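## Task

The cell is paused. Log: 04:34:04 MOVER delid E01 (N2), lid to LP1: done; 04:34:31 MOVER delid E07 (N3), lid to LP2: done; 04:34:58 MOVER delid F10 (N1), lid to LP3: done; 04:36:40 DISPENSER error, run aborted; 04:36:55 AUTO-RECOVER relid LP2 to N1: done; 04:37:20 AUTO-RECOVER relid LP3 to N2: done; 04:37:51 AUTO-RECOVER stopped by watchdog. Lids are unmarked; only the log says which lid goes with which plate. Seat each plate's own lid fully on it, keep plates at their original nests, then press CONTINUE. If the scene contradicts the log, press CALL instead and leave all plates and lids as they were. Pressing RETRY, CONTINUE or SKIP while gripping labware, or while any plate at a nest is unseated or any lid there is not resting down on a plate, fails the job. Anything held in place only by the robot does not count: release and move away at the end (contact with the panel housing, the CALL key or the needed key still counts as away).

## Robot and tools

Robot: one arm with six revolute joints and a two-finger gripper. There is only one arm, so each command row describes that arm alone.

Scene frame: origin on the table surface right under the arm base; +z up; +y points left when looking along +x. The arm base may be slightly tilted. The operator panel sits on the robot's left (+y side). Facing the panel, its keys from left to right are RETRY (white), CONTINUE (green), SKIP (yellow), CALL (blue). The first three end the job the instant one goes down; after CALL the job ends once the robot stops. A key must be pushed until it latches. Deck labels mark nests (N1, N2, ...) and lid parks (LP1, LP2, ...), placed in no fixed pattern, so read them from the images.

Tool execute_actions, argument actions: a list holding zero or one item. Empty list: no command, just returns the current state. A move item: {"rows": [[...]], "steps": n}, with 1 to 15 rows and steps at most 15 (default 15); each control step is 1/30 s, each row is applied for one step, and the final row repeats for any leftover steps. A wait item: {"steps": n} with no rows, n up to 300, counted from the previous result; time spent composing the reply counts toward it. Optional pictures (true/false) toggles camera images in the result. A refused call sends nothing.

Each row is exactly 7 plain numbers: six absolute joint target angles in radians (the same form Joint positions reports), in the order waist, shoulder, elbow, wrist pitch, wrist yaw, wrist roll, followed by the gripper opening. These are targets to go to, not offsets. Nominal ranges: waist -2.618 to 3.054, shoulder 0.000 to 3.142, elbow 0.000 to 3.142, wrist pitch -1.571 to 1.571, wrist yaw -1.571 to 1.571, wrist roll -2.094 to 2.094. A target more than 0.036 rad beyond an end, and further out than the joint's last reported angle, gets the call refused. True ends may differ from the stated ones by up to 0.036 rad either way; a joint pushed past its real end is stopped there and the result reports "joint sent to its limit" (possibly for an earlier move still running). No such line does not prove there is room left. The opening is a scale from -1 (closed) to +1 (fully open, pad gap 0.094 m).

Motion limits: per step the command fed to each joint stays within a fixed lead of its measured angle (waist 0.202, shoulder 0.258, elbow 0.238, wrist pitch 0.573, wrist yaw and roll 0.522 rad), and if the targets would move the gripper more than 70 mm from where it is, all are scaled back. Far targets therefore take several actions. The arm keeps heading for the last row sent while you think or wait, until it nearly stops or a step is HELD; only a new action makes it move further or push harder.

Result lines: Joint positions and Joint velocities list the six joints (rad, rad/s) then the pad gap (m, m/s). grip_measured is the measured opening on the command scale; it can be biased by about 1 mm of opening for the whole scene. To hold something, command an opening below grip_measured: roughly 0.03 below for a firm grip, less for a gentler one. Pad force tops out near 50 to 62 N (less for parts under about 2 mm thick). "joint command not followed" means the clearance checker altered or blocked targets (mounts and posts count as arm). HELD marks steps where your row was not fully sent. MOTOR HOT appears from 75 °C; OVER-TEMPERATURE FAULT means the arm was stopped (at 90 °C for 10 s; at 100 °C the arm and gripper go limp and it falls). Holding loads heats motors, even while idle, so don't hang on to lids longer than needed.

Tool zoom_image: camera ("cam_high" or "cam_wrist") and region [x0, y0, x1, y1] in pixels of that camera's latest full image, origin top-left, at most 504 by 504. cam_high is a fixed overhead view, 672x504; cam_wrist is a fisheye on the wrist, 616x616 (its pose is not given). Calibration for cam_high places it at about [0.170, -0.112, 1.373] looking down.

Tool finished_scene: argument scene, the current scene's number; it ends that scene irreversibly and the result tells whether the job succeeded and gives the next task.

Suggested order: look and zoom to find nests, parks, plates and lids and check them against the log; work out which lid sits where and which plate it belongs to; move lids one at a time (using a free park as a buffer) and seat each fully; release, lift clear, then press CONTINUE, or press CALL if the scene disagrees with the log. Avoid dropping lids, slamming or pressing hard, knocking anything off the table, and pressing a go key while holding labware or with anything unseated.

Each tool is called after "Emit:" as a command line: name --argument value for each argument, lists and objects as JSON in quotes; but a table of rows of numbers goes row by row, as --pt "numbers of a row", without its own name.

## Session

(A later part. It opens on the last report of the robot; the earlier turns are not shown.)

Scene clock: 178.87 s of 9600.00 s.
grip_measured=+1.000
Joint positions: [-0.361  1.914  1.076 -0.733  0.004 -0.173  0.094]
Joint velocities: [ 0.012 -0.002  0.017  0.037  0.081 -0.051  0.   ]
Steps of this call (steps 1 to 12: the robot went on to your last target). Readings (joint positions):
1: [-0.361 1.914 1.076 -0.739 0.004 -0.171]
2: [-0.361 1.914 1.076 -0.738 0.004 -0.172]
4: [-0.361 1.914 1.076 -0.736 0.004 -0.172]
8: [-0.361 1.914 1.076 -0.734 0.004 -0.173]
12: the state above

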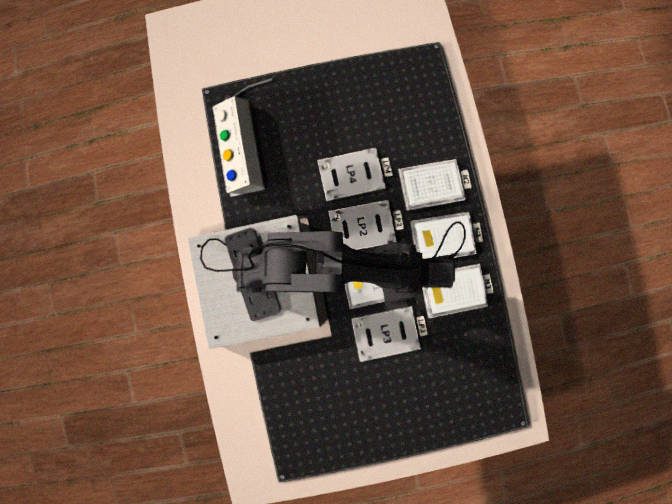

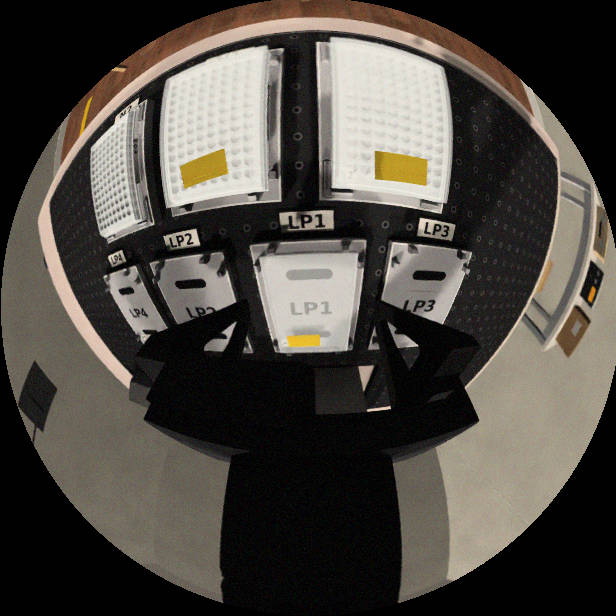

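Emit:
execute_actions --actions '[{"rows": [[-0.361,1.922,1.071,-0.715,0,-0.185,1],[-0.361,1.93,1.066,-0.70,0,-0.195,1],[-0.361,1.938,1.061,-0.685,0,-0.205,1],[-0.361,1.946,1.056,-0.67,0,-0.215,1],[-0.361,1.954,1.051,-0.655,0,-0.222,1],[-0.361,1.962,1.046,-0.64,0,-0.226,1],[-0.361,1.97,1.041,-0.625,0,-0.226,1],[-0.361,1.977,1.036,-0.61,0,-0.226,1],[-0.361,1.984,1.031,-0.595,0,-0.226,1],[-0.361,1.986,1.026,-0.583,0,-0.226,1]], "steps": 15}]' --pictures false

Emit:
execute_actions --actions '[{"steps": 12}]'

Emit:
zoom_image --camera "cam_wrist" --region '[180, 180, 440, 400]'

Scene clock: 183.37 s of 9600.00 s.
grip_measured=+1.000
Joint positions: [-0.361  1.984  1.03  -0.622  0.004 -0.217  0.094]
Joint velocities: [-0.002  0.002  0.002  0.007  0.007 -0.051  0.   ]
Steps of this call (steps 1 to 15: the robot went on to your last target; steps 16 to 90: nothing new was sent; then 1.00 s passed at rest; steps 91 to 105: all 15 steps of this action). Readings (joint positions):
91: [-0.361 1.914 1.076 -0.733 0.004 -0.174]
92: [-0.361 1.914 1.076 -0.731 0.004 -0.177]
94: [-0.361 1.918 1.076 -0.721 0.004 -0.186]
98: [-0.361 1.946 1.061 -0.673 0.004 -0.205]
105: the state above

Scene clock: 183.77 s of 9600.00 s.
grip_measured=+1.000
Joint positions: [-0.361  1.984  1.03  -0.602  0.004 -0.22   0.094]
Joint velocities: [ 0.002 -0.007  0.002 -0.022  0.022 -0.037  0.   ]
Steps of this call (steps 1 to 12: the robot went on to your last target). Readings (joint positions):
1: [-0.361 1.984 1.030 -0.619 0.004 -0.218]
2: [-0.361 1.984 1.030 -0.614 0.004 -0.218]
4: [-0.361 1.984 1.030 -0.609 0.004 -0.219]
8: [-0.361 1.984 1.030 -0.603 0.004 -0.219]
12: the state above

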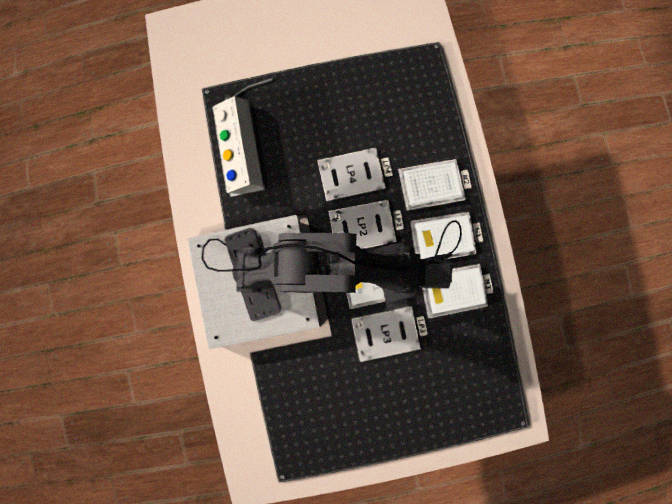

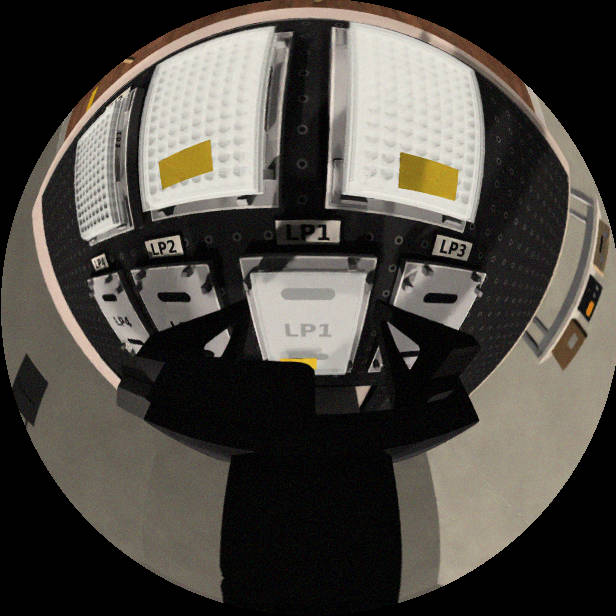

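Region (180, 180, 440, 400) of cam_wrist's 616x616 image, scaled by 1.938, with more detail than that image has; it fills the top 426 rows of this view, and the rest is white.

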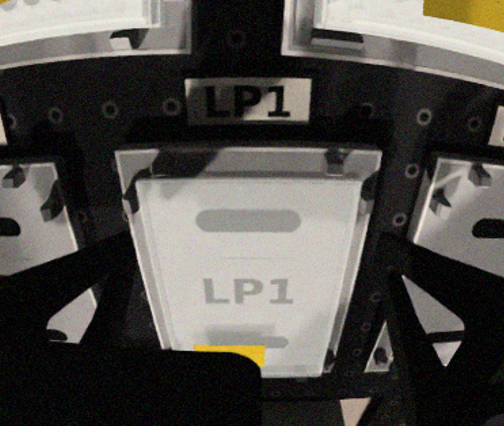

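Emit:
execute_actions --actions '[{"rows": [[-0.361,1.965,1.02,-0.598,0,-0.226,1],[-0.361,1.95,1.005,-0.594,0,-0.226,1],[-0.361,1.935,0.99,-0.588,0,-0.226,1],[-0.361,1.92,0.975,-0.58,0,-0.226,1],[-0.361,1.905,0.96,-0.572,0,-0.226,1],[-0.361,1.893,0.945,-0.564,0,-0.226,1],[-0.361,1.885,0.93,-0.555,0,-0.226,1],[-0.361,1.883,0.918,-0.547,0,-0.226,1],[-0.361,1.883,0.912,-0.543,0,-0.226,1]], "steps": 15}]' --pictures false

Emit:
execute_actions --actions '[{"steps": 12}]'

Emit:
zoom_image --camera "cam_wrist" --region '[180, 180, 440, 400]'

Scene clock: 190.30 s of 9600.00 s.
grip_measured=+1.000
Joint positions: [-0.361  1.91   0.92  -0.571  0.004 -0.22   0.094]
Joint velocities: [ 0.012 -0.002 -0.007  0.081 -0.007 -0.007  0.   ]
Steps of this call (steps 1 to 30: the robot went on to your last target; steps 31 to 90: nothing new was sent; then 3.03 s passed at rest; steps 91 to 105: all 15 steps of this action). Readings (joint positions):
91: [-0.361 1.984 1.030 -0.601 0.004 -0.220]
92: [-0.361 1.984 1.028 -0.600 0.004 -0.220]
94: [-0.361 1.975 1.012 -0.594 0.004 -0.220]
98: [-0.361 1.925 0.950 -0.584 0.004 -0.220]
105: the state above

Scene clock: 190.70 s of 9600.00 s.
grip_measured=+1.000
Joint positions: [-0.361  1.91   0.92  -0.561  0.004 -0.22   0.094]
Joint velocities: [ 0.007  0.017 -0.007 -0.11  -0.007 -0.037  0.   ]
Steps of this call (steps 1 to 12: the robot went on to your last target). Readings (joint positions):
1: [-0.361 1.910 0.920 -0.569 0.004 -0.220]
2: [-0.361 1.910 0.920 -0.567 0.004 -0.220]
4: [-0.361 1.910 0.920 -0.565 0.004 -0.220]
8: [-0.361 1.910 0.920 -0.562 0.004 -0.220]
12: the state above

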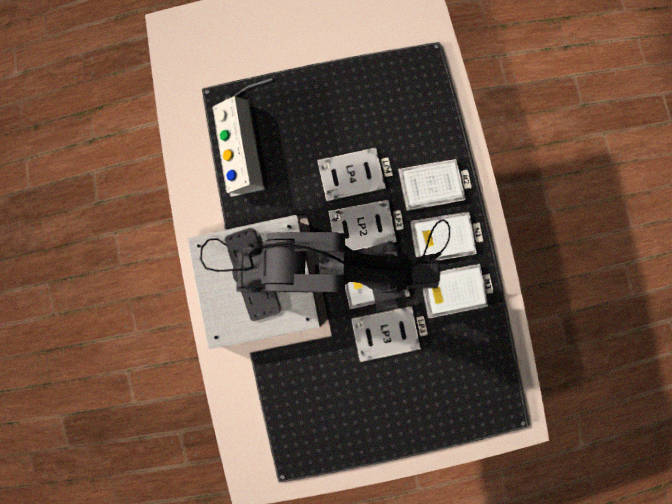

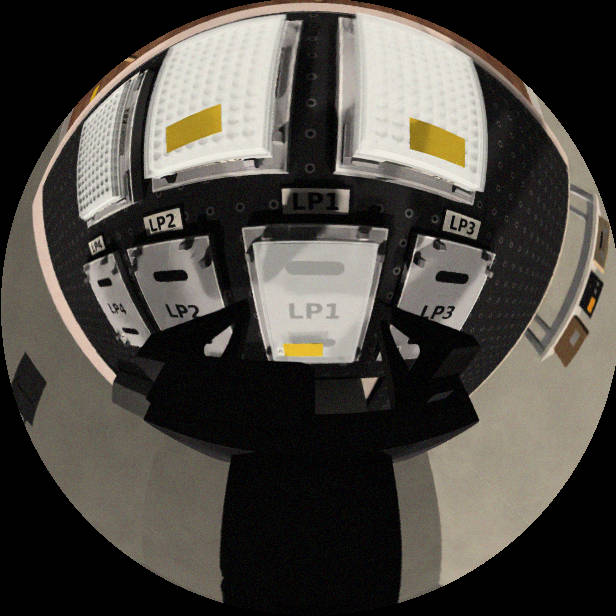

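Region (180, 180, 440, 400) of cam_wrist's 616x616 image, scaled by 1.938, with more detail than that image has; it fills the top 426 rows of this view, and the rest is white.

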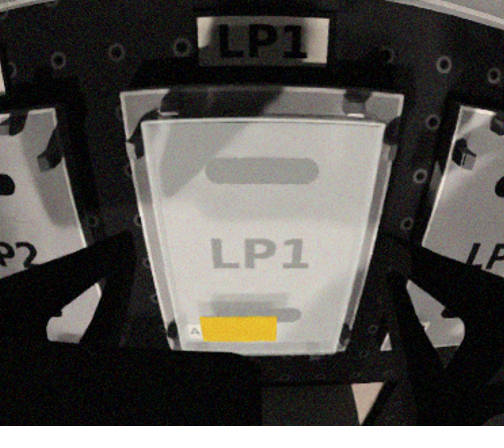

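Emit:
execute_actions --actions '[{"rows": [[-0.369,1.918,0.917,-0.545,0,-0.226,1],[-0.376,1.926,0.914,-0.535,0,-0.226,1],[-0.376,1.934,0.911,-0.525,0,-0.226,1],[-0.376,1.941,0.907,-0.512,0,-0.226,1],[-0.376,1.947,0.902,-0.50,0,-0.226,1],[-0.376,1.95,0.897,-0.492,0,-0.226,1]], "steps": 15}]' --pictures false

Emit:
execute_actions --actions '[{"steps": 12}]'

Emit:
zoom_image --camera "cam_wrist" --region '[180, 180, 440, 400]'

Scene clock: 195.20 s of 9600.00 s.
grip_measured=+1.000
Joint positions: [-0.368  1.942  0.905 -0.515  0.004 -0.22   0.094]
Joint velocities: [-0.002  0.002 -0.007  0.037  0.022 -0.11   0.   ]
Steps of this call (steps 1 to 30: the robot went on to your last target; steps 31 to 90: nothing new was sent; then 1.00 s passed at rest; steps 91 to 105: all 15 steps of this action). Readings (joint positions):
91: [-0.361 1.910 0.920 -0.561 0.004 -0.220]
92: [-0.362 1.910 0.920 -0.560 0.004 -0.220]
94: [-0.365 1.914 0.920 -0.553 0.004 -0.220]
98: [-0.368 1.935 0.913 -0.524 0.004 -0.220]
105: the state above

Scene clock: 195.60 s of 9600.00 s.
grip_measured=+1.000
Joint positions: [-0.368  1.942  0.905 -0.51   0.004 -0.22   0.094]
Joint velocities: [ 0.002  0.002 -0.002  0.051  0.022 -0.037  0.   ]
Steps of this call (steps 1 to 12: the robot went on to your last target). Readings (joint positions):
1: [-0.368 1.942 0.905 -0.513 0.004 -0.220]
2: [-0.368 1.942 0.905 -0.513 0.004 -0.220]
4: [-0.368 1.942 0.905 -0.512 0.004 -0.220]
8: [-0.368 1.942 0.905 -0.510 0.004 -0.220]
12: the state above

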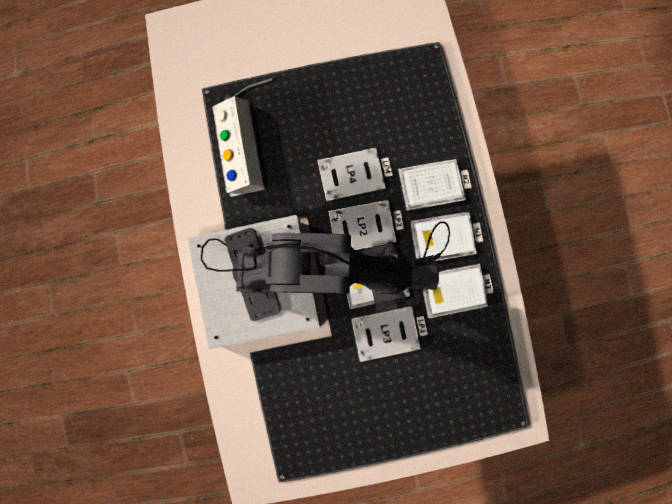

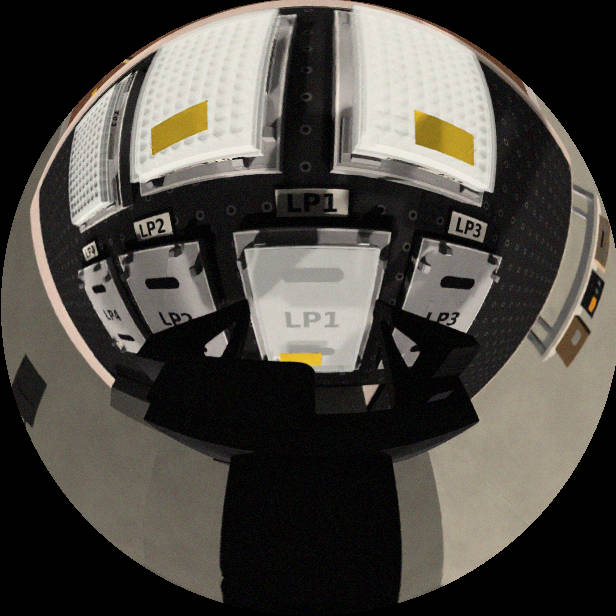

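Region (180, 180, 440, 400) of cam_wrist's 616x616 image, scaled by 1.938, with more detail than that image has; it fills the top 426 rows of this view, and the rest is white.

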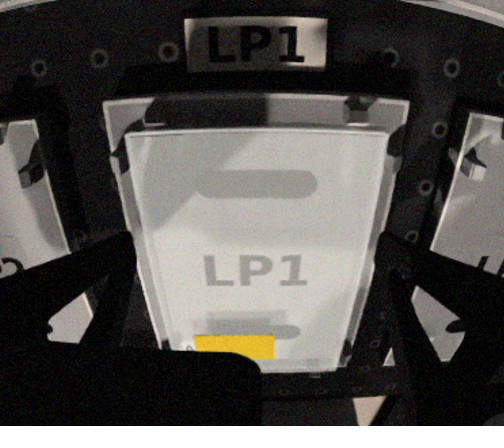

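Emit:
execute_actions --actions '[{"rows": [[-0.368,1.955,0.897,-0.488,0,-0.226,1],[-0.368,1.96,0.897,-0.484,0,-0.226,1],[-0.368,1.965,0.897,-0.48,0,-0.226,1]], "steps": 15}]'

Emit:
zoom_image --camera "cam_wrist" --region '[180, 180, 440, 400]'

Scene clock: 198.00 s of 9600.00 s.
grip_measured=+1.000
Joint positions: [-0.368  1.954  0.905 -0.498  0.004 -0.22   0.094]
Joint velocities: [-0.002 -0.002 -0.002  0.051 -0.051  0.022  0.   ]
Steps of this call (steps 1 to 15: the robot went on to your last target; steps 16 to 57: nothing new was sent; steps 58 to 72: all 15 steps of this action). Readings (joint positions):
58: [-0.368 1.942 0.905 -0.509 0.004 -0.220]
59: [-0.368 1.942 0.905 -0.508 0.004 -0.220]
61: [-0.368 1.945 0.905 -0.504 0.004 -0.220]
65: [-0.368 1.953 0.905 -0.500 0.004 -0.220]
72: the state above

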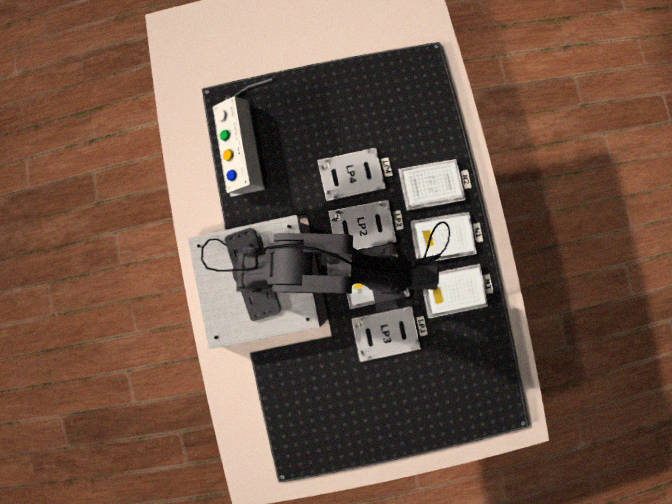

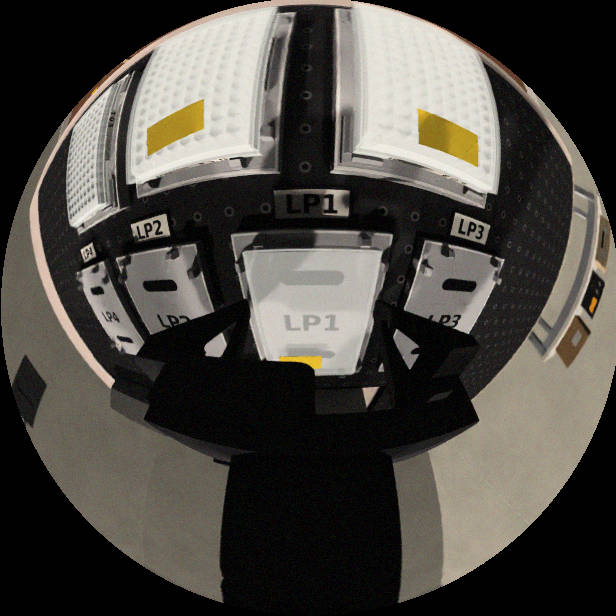

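Region (180, 180, 440, 400) of cam_wrist's 616x616 image, scaled by 1.938, with more detail than that image has; it fills the top 426 rows of this view, and the rest is white.

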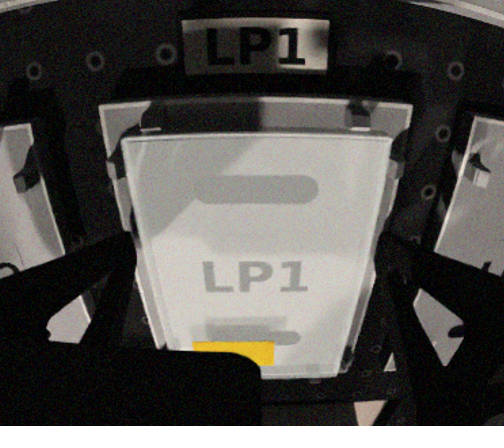

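Emit:
execute_actions --actions '[]'

Scene clock: 203.93 s of 9600.00 s.
grip_measured=+1.000
Joint positions: [-0.368  1.954  0.905 -0.498  0.004 -0.22   0.094]
Joint velocities: [ 0.002  0.007 -0.007 -0.007 -0.022  0.022  0.   ]
Steps of this call (steps 1 to 15: the robot went on to your last target; steps 16 to 90: nothing new was sent; then 2.93 s passed at rest). Readings (joint positions):
1: [-0.368 1.954 0.905 -0.498 0.004 -0.220]
2: [-0.368 1.954 0.905 -0.498 0.004 -0.220]
4: [-0.368 1.954 0.905 -0.498 0.004 -0.220]
8: [-0.368 1.954 0.905 -0.498 0.004 -0.220]
90: the state above
The arm was judged still, so your last target was given up. Only a new action makes it travel on or press farther. Fingers that are still opening or closing keep moving.

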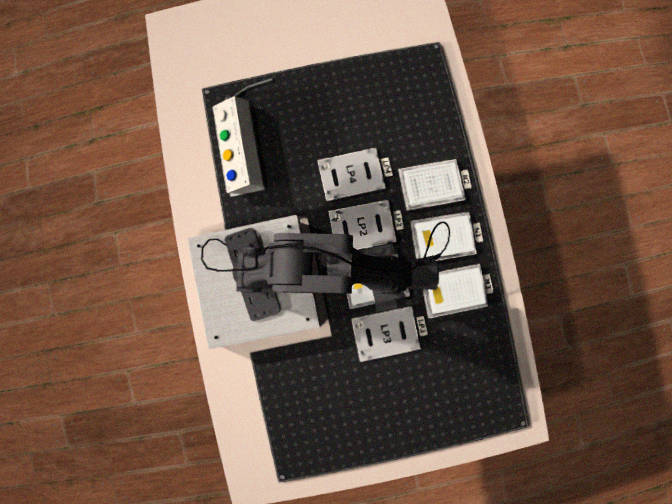

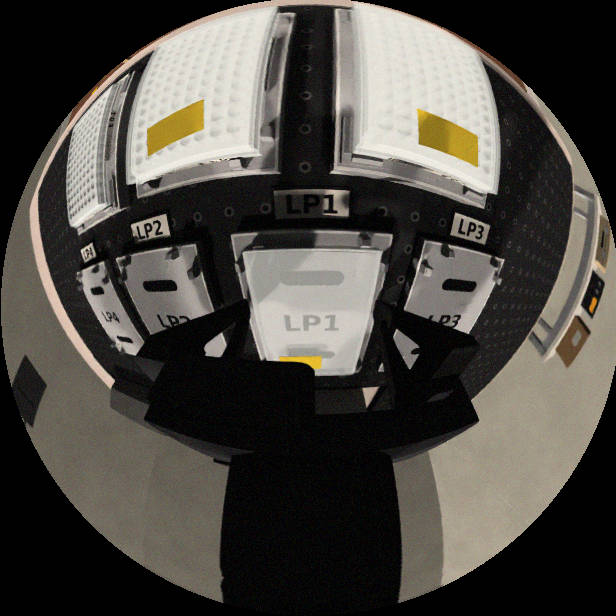

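Emit:
execute_actions --actions '[{"rows": [[-0.368,1.954,0.905,-0.498,0.004,-0.22,0.9],[-0.368,1.954,0.905,-0.498,0.004,-0.22,0.86],[-0.368,1.954,0.905,-0.498,0.004,-0.22,0.82],[-0.368,1.954,0.905,-0.498,0.004,-0.22,0.79],[-0.368,1.954,0.905,-0.498,0.004,-0.22,0.76],[-0.368,1.954,0.905,-0.498,0.004,-0.22,0.73],[-0.368,1.954,0.905,-0.498,0.004,-0.22,0.70]], "steps": 15}]' --pictures false

Scene clock: 206.40 s of 9600.00 s.
grip_measured=+0.767
Joint positions: [-0.368  1.954  0.905 -0.498  0.004 -0.22   0.083]
Joint velocities: [ 0.002 -0.002  0.002 -0.066 -0.051  0.022  0.   ]
Steps of this call (steps 1 to 59: nothing new was sent; steps 60 to 74: all 15 steps of this action). Readings (joint positions):
60: [-0.368 1.954 0.905 -0.498 0.004 -0.220]
61: [-0.368 1.954 0.905 -0.498 0.004 -0.220]
63: [-0.368 1.954 0.905 -0.498 0.004 -0.220]
67: [-0.368 1.954 0.905 -0.498 0.004 -0.220]
74: the state above

Emit:
execute_actions --actions '[{"rows": [[-0.368,1.945,0.905,-0.507,0.004,-0.22,0.70],[-0.368,1.935,0.905,-0.517,0.004,-0.22,0.70],[-0.368,1.925,0.905,-0.527,0.004,-0.22,0.70],[-0.368,1.915,0.905,-0.537,0.004,-0.22,0.70],[-0.368,1.905,0.905,-0.547,0.004,-0.22,0.70],[-0.368,1.895,0.905,-0.557,0.004,-0.22,0.70],[-0.368,1.885,0.905,-0.567,0.004,-0.22,0.70],[-0.368,1.875,0.905,-0.577,0.004,-0.22,0.70],[-0.368,1.865,0.905,-0.587,0.004,-0.22,0.70],[-0.368,1.855,0.905,-0.597,0.004,-0.22,0.70]], "steps": 15}]'

Scene clock: 210.03 s of 9600.00 s.
grip_measured=+0.767
Joint positions: [-0.368  1.879  0.905 -0.567  0.004 -0.22   0.083]
Joint velocities: [ 0.007  0.002 -0.017 -0.051  0.007 -0.125 -0.   ]
Steps of this call (steps 1 to 15: the robot went on to your last target; steps 16 to 90: nothing new was sent; then 0.13 s passed at rest; steps 91 to 105: all 15 steps of this action). Readings (joint positions):
91: [-0.368 1.954 0.905 -0.498 0.004 -0.220]
92: [-0.368 1.954 0.905 -0.498 0.004 -0.220]
94: [-0.368 1.954 0.905 -0.499 0.004 -0.220]
98: [-0.368 1.930 0.905 -0.517 0.004 -0.220]
105: the state above

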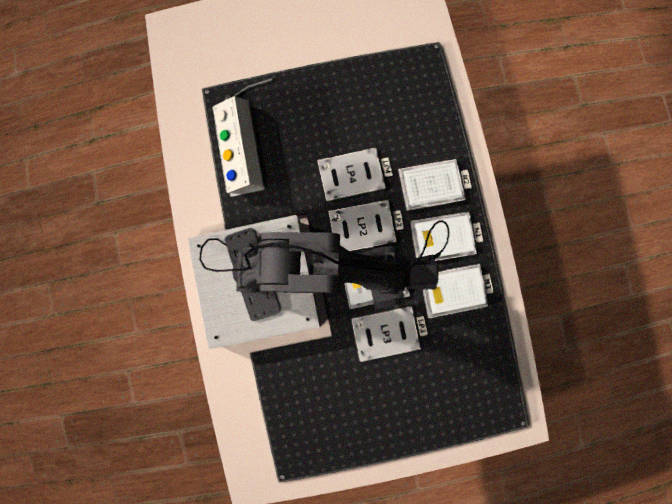

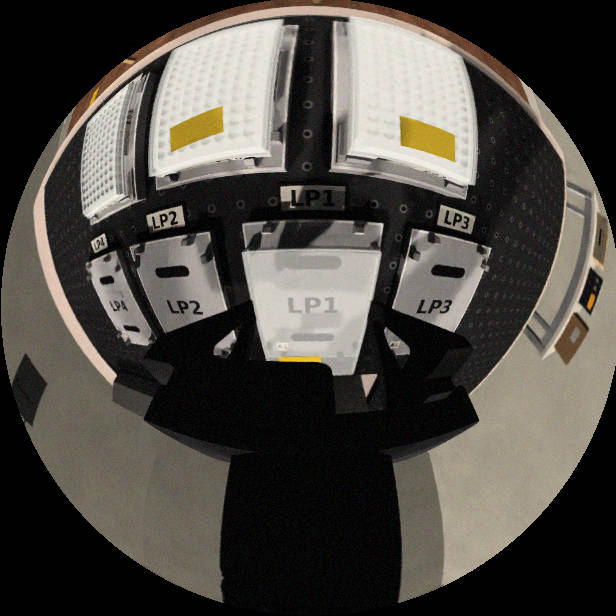

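Emit:
execute_actions --actions '[{"rows": [[-0.364,1.865,0.915,-0.585,0.004,-0.215,0.70],[-0.360,1.855,0.923,-0.60,0.004,-0.21,0.70],[-0.354,1.845,0.931,-0.615,0.004,-0.204,0.70],[-0.347,1.835,0.939,-0.63,0.004,-0.197,0.70],[-0.340,1.825,0.947,-0.645,0.004,-0.19,0.70],[-0.332,1.815,0.955,-0.66,0.004,-0.182,0.70],[-0.324,1.805,0.963,-0.675,0.004,-0.174,0.70],[-0.316,1.795,0.971,-0.69,0.004,-0.166,0.70],[-0.308,1.785,0.979,-0.705,0.004,-0.158,0.70],[-0.300,1.775,0.987,-0.72,0.004,-0.15,0.70],[-0.290,1.767,0.995,-0.735,0.004,-0.14,0.70],[-0.280,1.760,1.003,-0.75,0.004,-0.13,0.70],[-0.270,1.755,1.010,-0.765,0.004,-0.12,0.70],[-0.260,1.752,1.016,-0.778,0.004,-0.11,0.70],[-0.250,1.750,1.020,-0.79,0.004,-0.10,0.70]], "steps": 15}]' --pictures false

Emit:
execute_actions --actions '[{"rows": [[-0.237,1.775,1.053,-0.80,0.004,-0.086,0.70],[-0.224,1.80,1.086,-0.81,0.004,-0.072,0.70],[-0.211,1.825,1.119,-0.82,0.004,-0.058,0.70],[-0.198,1.85,1.152,-0.83,0.004,-0.044,0.70],[-0.185,1.875,1.185,-0.84,0.004,-0.03,0.70],[-0.172,1.90,1.218,-0.85,0.004,-0.016,0.70],[-0.159,1.925,1.251,-0.86,0.004,-0.002,0.70],[-0.146,1.95,1.284,-0.87,0.004,0.012,0.70],[-0.133,1.975,1.317,-0.88,0.004,0.026,0.70],[-0.120,2.00,1.350,-0.89,0.004,0.04,0.70],[-0.107,2.025,1.383,-0.90,0.004,0.054,0.70],[-0.094,2.05,1.416,-0.91,0.004,0.068,0.70],[-0.081,2.075,1.449,-0.92,0.004,0.082,0.70],[-0.068,2.10,1.482,-0.93,0.004,0.096,0.70],[-0.055,2.115,1.51,-0.94,0.004,0.11,0.70]], "steps": 15}]' --pictures false

Emit:
execute_actions --actions '[{"rows": [[-0.042,2.143,1.558,-0.96,0.004,0.123,0.70],[-0.029,2.171,1.606,-0.98,0.004,0.136,0.70],[-0.016,2.199,1.654,-1.0,0.004,0.149,0.70],[-0.003,2.227,1.702,-1.02,0.004,0.162,0.70],[0.010,2.255,1.750,-1.04,0.004,0.175,0.70],[0.023,2.283,1.798,-1.06,0.004,0.188,0.70],[0.036,2.311,1.846,-1.08,0.004,0.201,0.70],[0.049,2.339,1.894,-1.10,0.004,0.214,0.70],[0.062,2.367,1.942,-1.12,0.004,0.227,0.70],[0.075,2.395,1.990,-1.14,0.004,0.24,0.70],[0.088,2.423,2.038,-1.16,0.004,0.253,0.70],[0.101,2.451,2.086,-1.18,0.004,0.266,0.70],[0.114,2.479,2.134,-1.20,0.004,0.279,0.70],[0.127,2.507,2.182,-1.22,0.004,0.292,0.70],[0.135,2.535,2.23,-1.235,0.004,0.30,0.70]], "steps": 15}]' --pictures false

Emit:
execute_actions --actions '[{"steps": 25}]'

Scene clock: 228.57 s of 9600.00 s.
grip_measured=+0.767
Joint positions: [-0.275  1.781  0.99  -0.718  0.005 -0.143  0.083]
Joint velocities: [ 0.271 -0.173  0.217 -0.388  0.022  0.242  0.   ]
Steps of this call (steps 1 to 30: the robot went on to your last target; steps 31 to 90: nothing new was sent; then 15.03 s passed at rest; steps 91 to 105: all 15 steps of this action). Readings (joint positions):
91: [-0.368 1.879 0.905 -0.584 0.004 -0.220]
92: [-0.368 1.879 0.905 -0.584 0.004 -0.220]
94: [-0.366 1.878 0.906 -0.591 0.005 -0.215]
98: [-0.341 1.853 0.925 -0.635 0.005 -0.196]
105: the state above

Scene clock: 229.07 s of 9600.00 s.
grip_measured=+0.767
Joint positions: [-0.086  2.075  1.436 -0.882  0.005  0.046  0.083]
Joint velocities: [ 0.344  0.701  0.872 -0.242  0.037  0.403  0.001]
Steps of this call (steps 1 to 15: all 15 steps of this action). Readings (joint positions):
1: [-0.265 1.780 1.001 -0.733 0.005 -0.134]
2: [-0.254 1.782 1.017 -0.750 0.005 -0.123]
4: [-0.230 1.803 1.068 -0.784 0.005 -0.100]
8: [-0.178 1.892 1.208 -0.819 0.005 -0.050]
15: the state above

Scene clock: 229.57 s of 9600.00 s.
grip_measured=+0.767
Joint positions: [ 0.108  2.481  2.129 -1.138  0.005  0.243  0.083]
Joint velocities: [ 0.364  0.813  1.38  -0.608 -0.022  0.344 -0.   ]
Steps of this call (steps 1 to 15: all 15 steps of this action). Readings (joint positions):
1: [-0.073 2.100 1.469 -0.895 0.005 0.060]
2: [-0.061 2.126 1.506 -0.911 0.005 0.073]
4: [-0.035 2.181 1.595 -0.946 0.005 0.100]
8: [0.017 2.290 1.790 -1.010 0.005 0.153]
15: the state above

Scene clock: 230.40 s of 9600.00 s.
grip_measured=+0.767
Joint positions: [ 0.142  2.537  2.199 -1.221  0.002  0.294  0.083]
Joint velocities: [-0.007  0.007  0.002  0.007 -0.037 -0.022 -0.   ]
Steps of this call (steps 1 to 25: the robot went on to your last target). Readings (joint positions):
1: [0.120 2.504 2.166 -1.148 0.005 0.254]
2: [0.129 2.519 2.187 -1.154 0.004 0.261]
4: [0.142 2.532 2.198 -1.171 0.002 0.273]
8: [0.144 2.537 2.199 -1.204 0.002 0.285]
25: the state above

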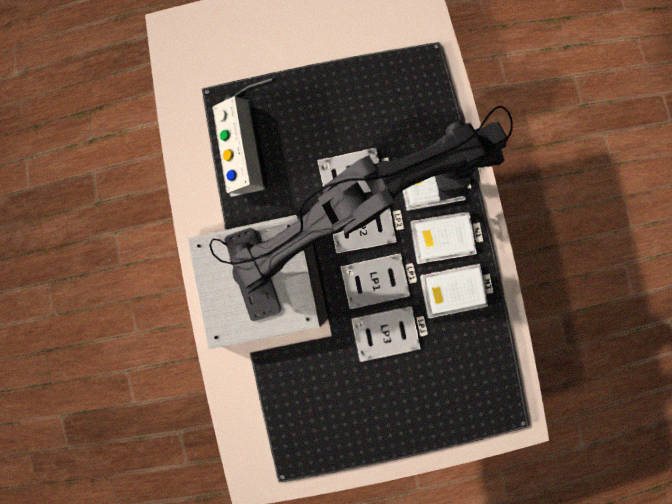

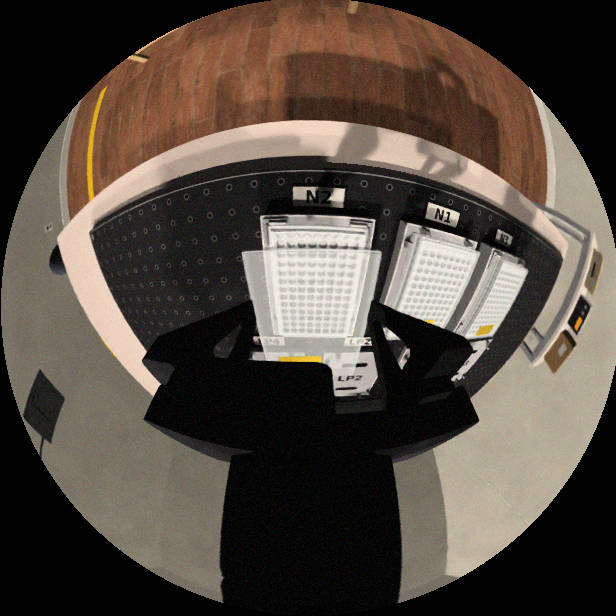

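Emit:
execute_actions --actions '[{"rows": [[0.136,2.537,2.20,-1.225,0.002,0.30,0.70],[0.130,2.537,2.20,-1.225,0.002,0.30,0.70],[0.123,2.537,2.20,-1.225,0.002,0.30,0.70]], "steps": 15}]'

Emit:
zoom_image --camera "cam_wrist" --region '[180, 180, 440, 400]'

Scene clock: 232.60 s of 9600.00 s.
grip_measured=+0.767
Joint positions: [ 0.129  2.537  2.199 -1.221  0.002  0.294  0.083]
Joint velocities: [-0.007  0.027 -0.002  0.007 -0.051 -0.007 -0.   ]
Steps of this call (steps 1 to 15: the robot went on to your last target; steps 16 to 51: nothing new was sent; steps 52 to 66: all 15 steps of this action). Readings (joint positions):
52: [0.142 2.537 2.199 -1.221 0.002 0.294]
53: [0.142 2.537 2.199 -1.221 0.002 0.294]
55: [0.140 2.537 2.199 -1.221 0.002 0.294]
59: [0.133 2.537 2.199 -1.221 0.002 0.294]
66: the state above

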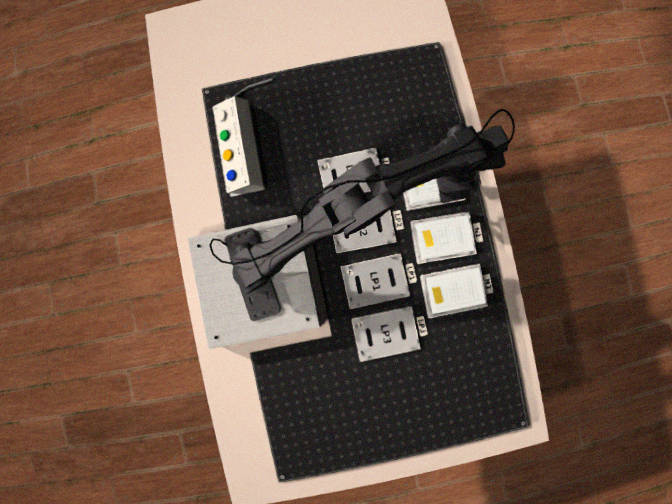

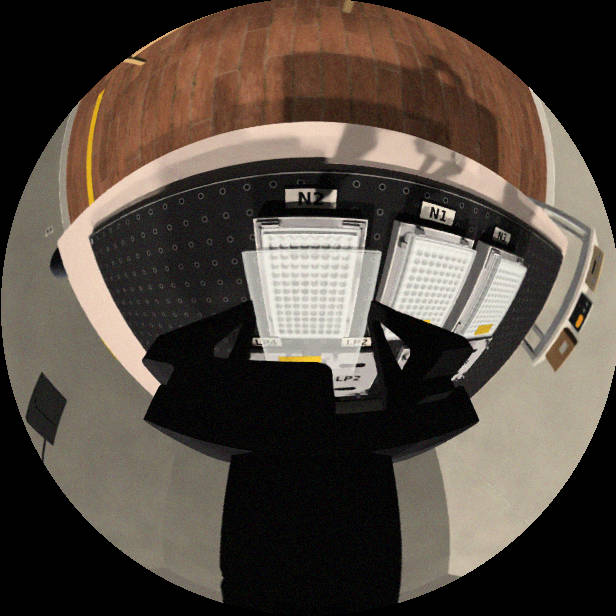

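Region (180, 180, 440, 400) of cam_wrist's 616x616 image, scaled by 1.938, with more detail than that image has; it fills the top 426 rows of this view, and the rest is white.

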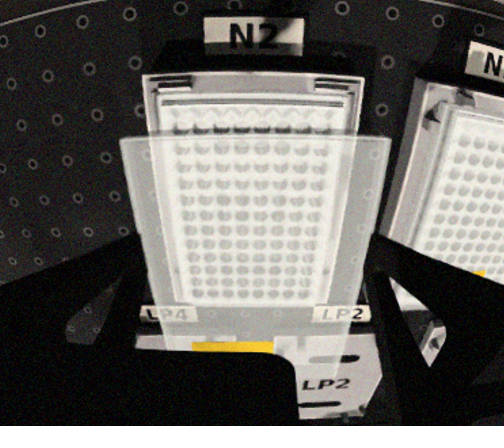

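Emit:
execute_actions --actions '[{"rows": [[0.123,2.540,2.192,-1.21,0.002,0.30,0.70],[0.123,2.543,2.185,-1.198,0.002,0.30,0.70],[0.123,2.546,2.178,-1.186,0.002,0.30,0.70],[0.123,2.549,2.171,-1.174,0.002,0.30,0.70],[0.123,2.552,2.164,-1.162,0.002,0.30,0.70],[0.123,2.555,2.157,-1.150,0.002,0.30,0.70],[0.123,2.558,2.150,-1.138,0.002,0.30,0.70],[0.123,2.560,2.144,-1.126,0.002,0.30,0.70],[0.123,2.562,2.138,-1.112,0.002,0.30,0.70]], "steps": 15}]' --pictures false

Emit:
execute_actions --actions '[{"steps": 12}]'

Emit:
zoom_image --camera "cam_wrist" --region '[180, 180, 440, 400]'

Scene clock: 238.83 s of 9600.00 s.
grip_measured=+0.767
Joint positions: [ 0.129  2.566  2.142 -1.142  0.002  0.294  0.083]
Joint velocities: [-0.007  0.017 -0.042  0.037 -0.007 -0.095 -0.   ]
Steps of this call (steps 1 to 15: the robot went on to your last target; steps 16 to 90: nothing new was sent; then 2.73 s passed at rest; steps 91 to 105: all 15 steps of this action). Readings (joint positions):
91: [0.129 2.537 2.199 -1.221 0.002 0.294]
92: [0.129 2.537 2.199 -1.221 0.002 0.294]
94: [0.129 2.537 2.193 -1.213 0.002 0.294]
98: [0.129 2.541 2.166 -1.181 0.002 0.294]
105: the state above

Scene clock: 239.23 s of 9600.00 s.
grip_measured=+0.767
Joint positions: [ 0.129  2.567  2.141 -1.13   0.002  0.294  0.083]
Joint velocities: [ 0.007  0.007 -0.002 -0.139 -0.007 -0.007 -0.   ]
Steps of this call (steps 1 to 12: the robot went on to your last target). Readings (joint positions):
1: [0.129 2.567 2.142 -1.140 0.002 0.294]
2: [0.129 2.567 2.141 -1.139 0.002 0.294]
4: [0.129 2.567 2.141 -1.135 0.002 0.294]
8: [0.129 2.567 2.141 -1.131 0.002 0.294]
12: the state above

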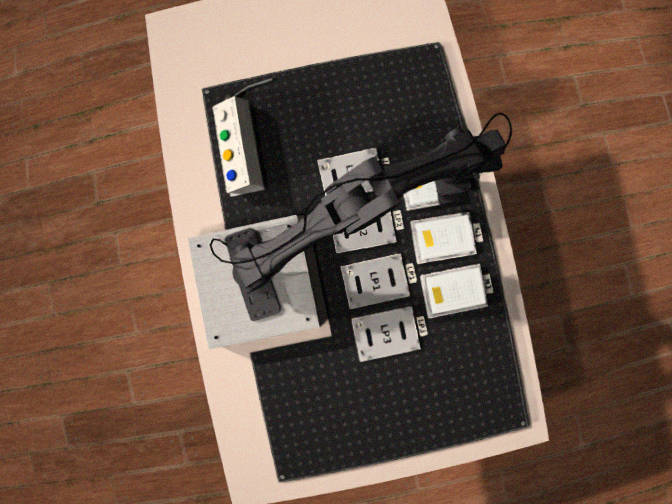

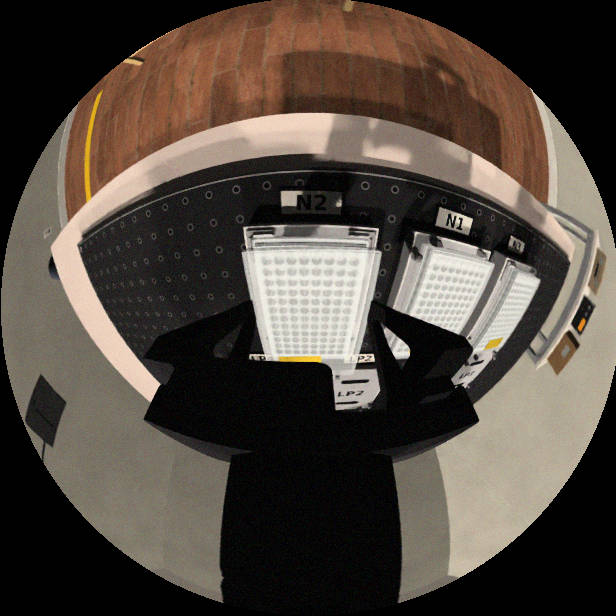

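Region (180, 180, 440, 400) of cam_wrist's 616x616 image, scaled by 1.938, with more detail than that image has; it fills the top 426 rows of this view, and the rest is white.

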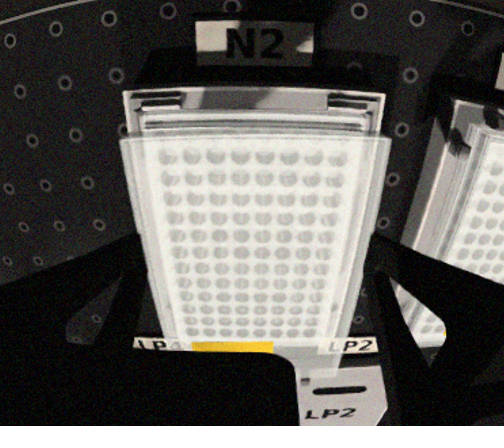

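Emit:
execute_actions --actions '[{"rows": [[0.123,2.566,2.136,-1.105,0.002,0.30,0.70],[0.123,2.567,2.132,-1.10,0.002,0.30,0.70],[0.123,2.568,2.128,-1.094,0.002,0.30,0.70],[0.123,2.569,2.124,-1.088,0.002,0.30,0.70],[0.123,2.570,2.121,-1.082,0.002,0.30,0.70]], "steps": 15}]' --pictures false

Emit:
execute_actions --actions '[{"steps": 10}]'

Emit:
zoom_image --camera "cam_wrist" --region '[180, 180, 440, 400]'

Scene clock: 250.80 s of 9600.00 s.
grip_measured=+0.767
Joint positions: [ 0.129  2.567  2.128 -1.101  0.002  0.294  0.083]
Joint velocities: [-0.002 -0.017 -0.022  0.022  0.022  0.007 -0.002]
Steps of this call (steps 1 to 30: the robot went on to your last target; steps 31 to 90: nothing new was sent; then 8.07 s passed at rest; steps 91 to 105: all 15 steps of this action). Readings (joint positions):
91: [0.129 2.567 2.141 -1.129 0.002 0.294]
92: [0.129 2.567 2.141 -1.127 0.002 0.294]
94: [0.129 2.567 2.140 -1.121 0.002 0.294]
98: [0.129 2.567 2.130 -1.107 0.002 0.294]
105: the state above

Scene clock: 251.13 s of 9600.00 s.
grip_measured=+0.767
Joint positions: [ 0.129  2.567  2.128 -1.099  0.002  0.294  0.083]
Joint velocities: [-0.002  0.002  0.022  0.066  0.037  0.022  0.001]
Steps of this call (steps 1 to 10: the robot went on to your last target). Readings (joint positions):
1: [0.129 2.567 2.128 -1.101 0.002 0.294]
2: [0.129 2.567 2.128 -1.101 0.002 0.294]
4: [0.129 2.567 2.128 -1.100 0.002 0.294]
8: [0.129 2.567 2.128 -1.100 0.002 0.294]
10: the state above

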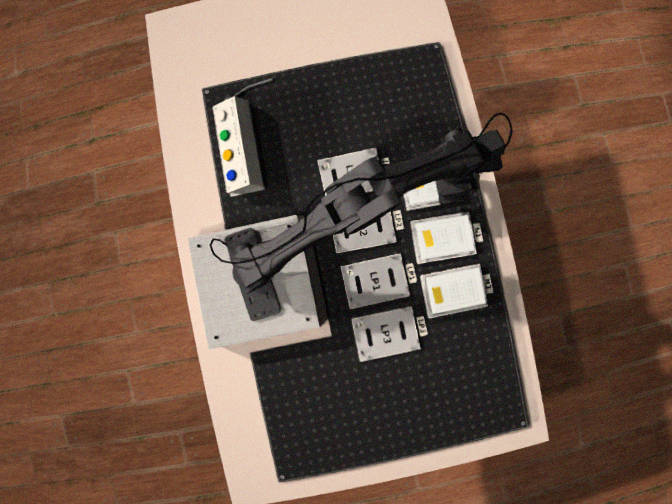

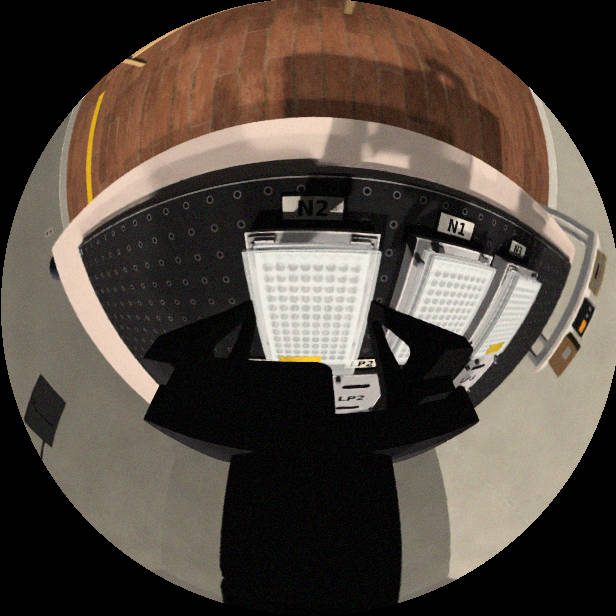

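Region (180, 180, 440, 400) of cam_wrist's 616x616 image, scaled by 1.938, with more detail than that image has; it fills the top 426 rows of this view, and the rest is white.

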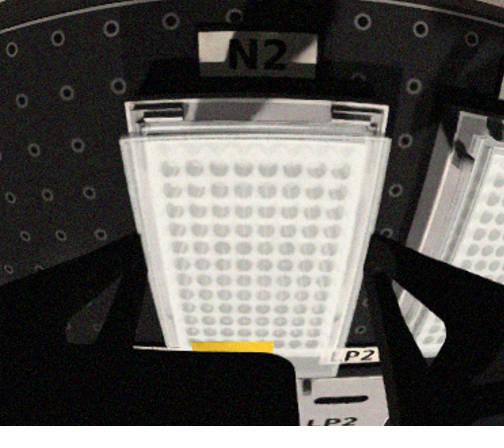

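Emit:
execute_actions --actions '[{"rows": [[0.123,2.567,2.118,-1.082,0.002,0.30,0.70],[0.123,2.567,2.114,-1.079,0.002,0.30,0.70],[0.123,2.567,2.110,-1.076,0.002,0.30,0.70],[0.123,2.567,2.106,-1.073,0.002,0.30,0.70],[0.123,2.567,2.102,-1.070,0.002,0.30,0.70],[0.123,2.567,2.099,-1.068,0.002,0.30,0.70]], "steps": 15}]' --pictures false

Emit:
execute_actions --actions '[{"steps": 10}]'

Emit:
zoom_image --camera "cam_wrist" --region '[180, 180, 440, 400]'

Scene clock: 260.43 s of 9600.00 s.
grip_measured=+0.767
Joint positions: [ 0.129  2.567  2.105 -1.087  0.002  0.294  0.083]
Joint velocities: [-0.017 -0.012  0.002  0.022 -0.066  0.125 -0.   ]
Steps of this call (steps 1 to 15: the robot went on to your last target; steps 16 to 90: nothing new was sent; then 5.80 s passed at rest; steps 91 to 105: all 15 steps of this action). Readings (joint positions):
91: [0.129 2.567 2.128 -1.099 0.002 0.294]
92: [0.129 2.567 2.128 -1.099 0.002 0.294]
94: [0.129 2.567 2.124 -1.095 0.002 0.294]
98: [0.129 2.567 2.108 -1.089 0.002 0.294]
105: the state above

Scene clock: 260.77 s of 9600.00 s.
grip_measured=+0.767
Joint positions: [ 0.129  2.567  2.105 -1.086  0.002  0.294  0.083]
Joint velocities: [-0.002 -0.012 -0.002 -0.007 -0.022 -0.007  0.001]
Steps of this call (steps 1 to 10: the robot went on to your last target). Readings (joint positions):
1: [0.129 2.567 2.105 -1.087 0.002 0.294]
2: [0.129 2.567 2.105 -1.086 0.002 0.294]
4: [0.129 2.567 2.105 -1.086 0.002 0.294]
8: [0.129 2.567 2.105 -1.086 0.002 0.294]
10: the state above

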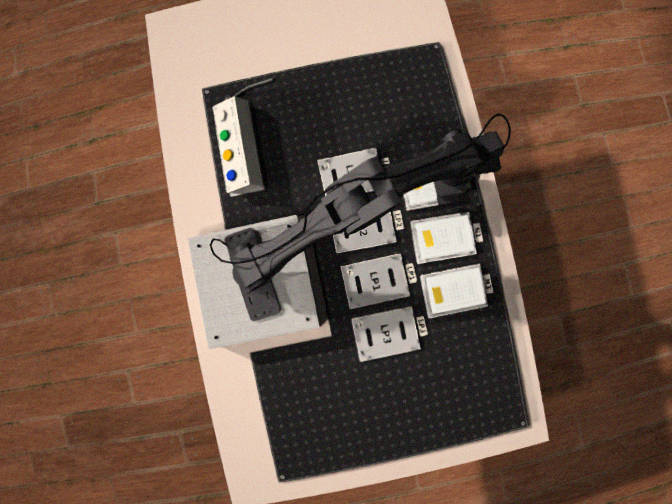

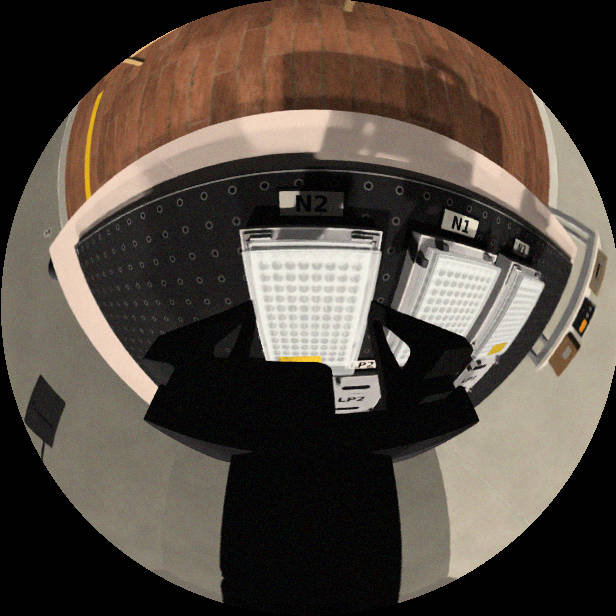

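Region (180, 180, 440, 400) of cam_wrist's 616x616 image, scaled by 1.938, with more detail than that image has; it fills the top 426 rows of this view, and the rest is white.

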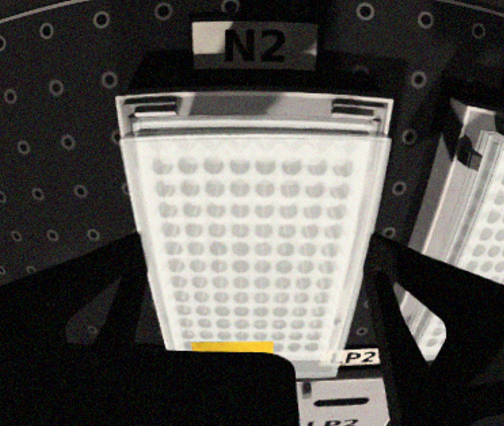

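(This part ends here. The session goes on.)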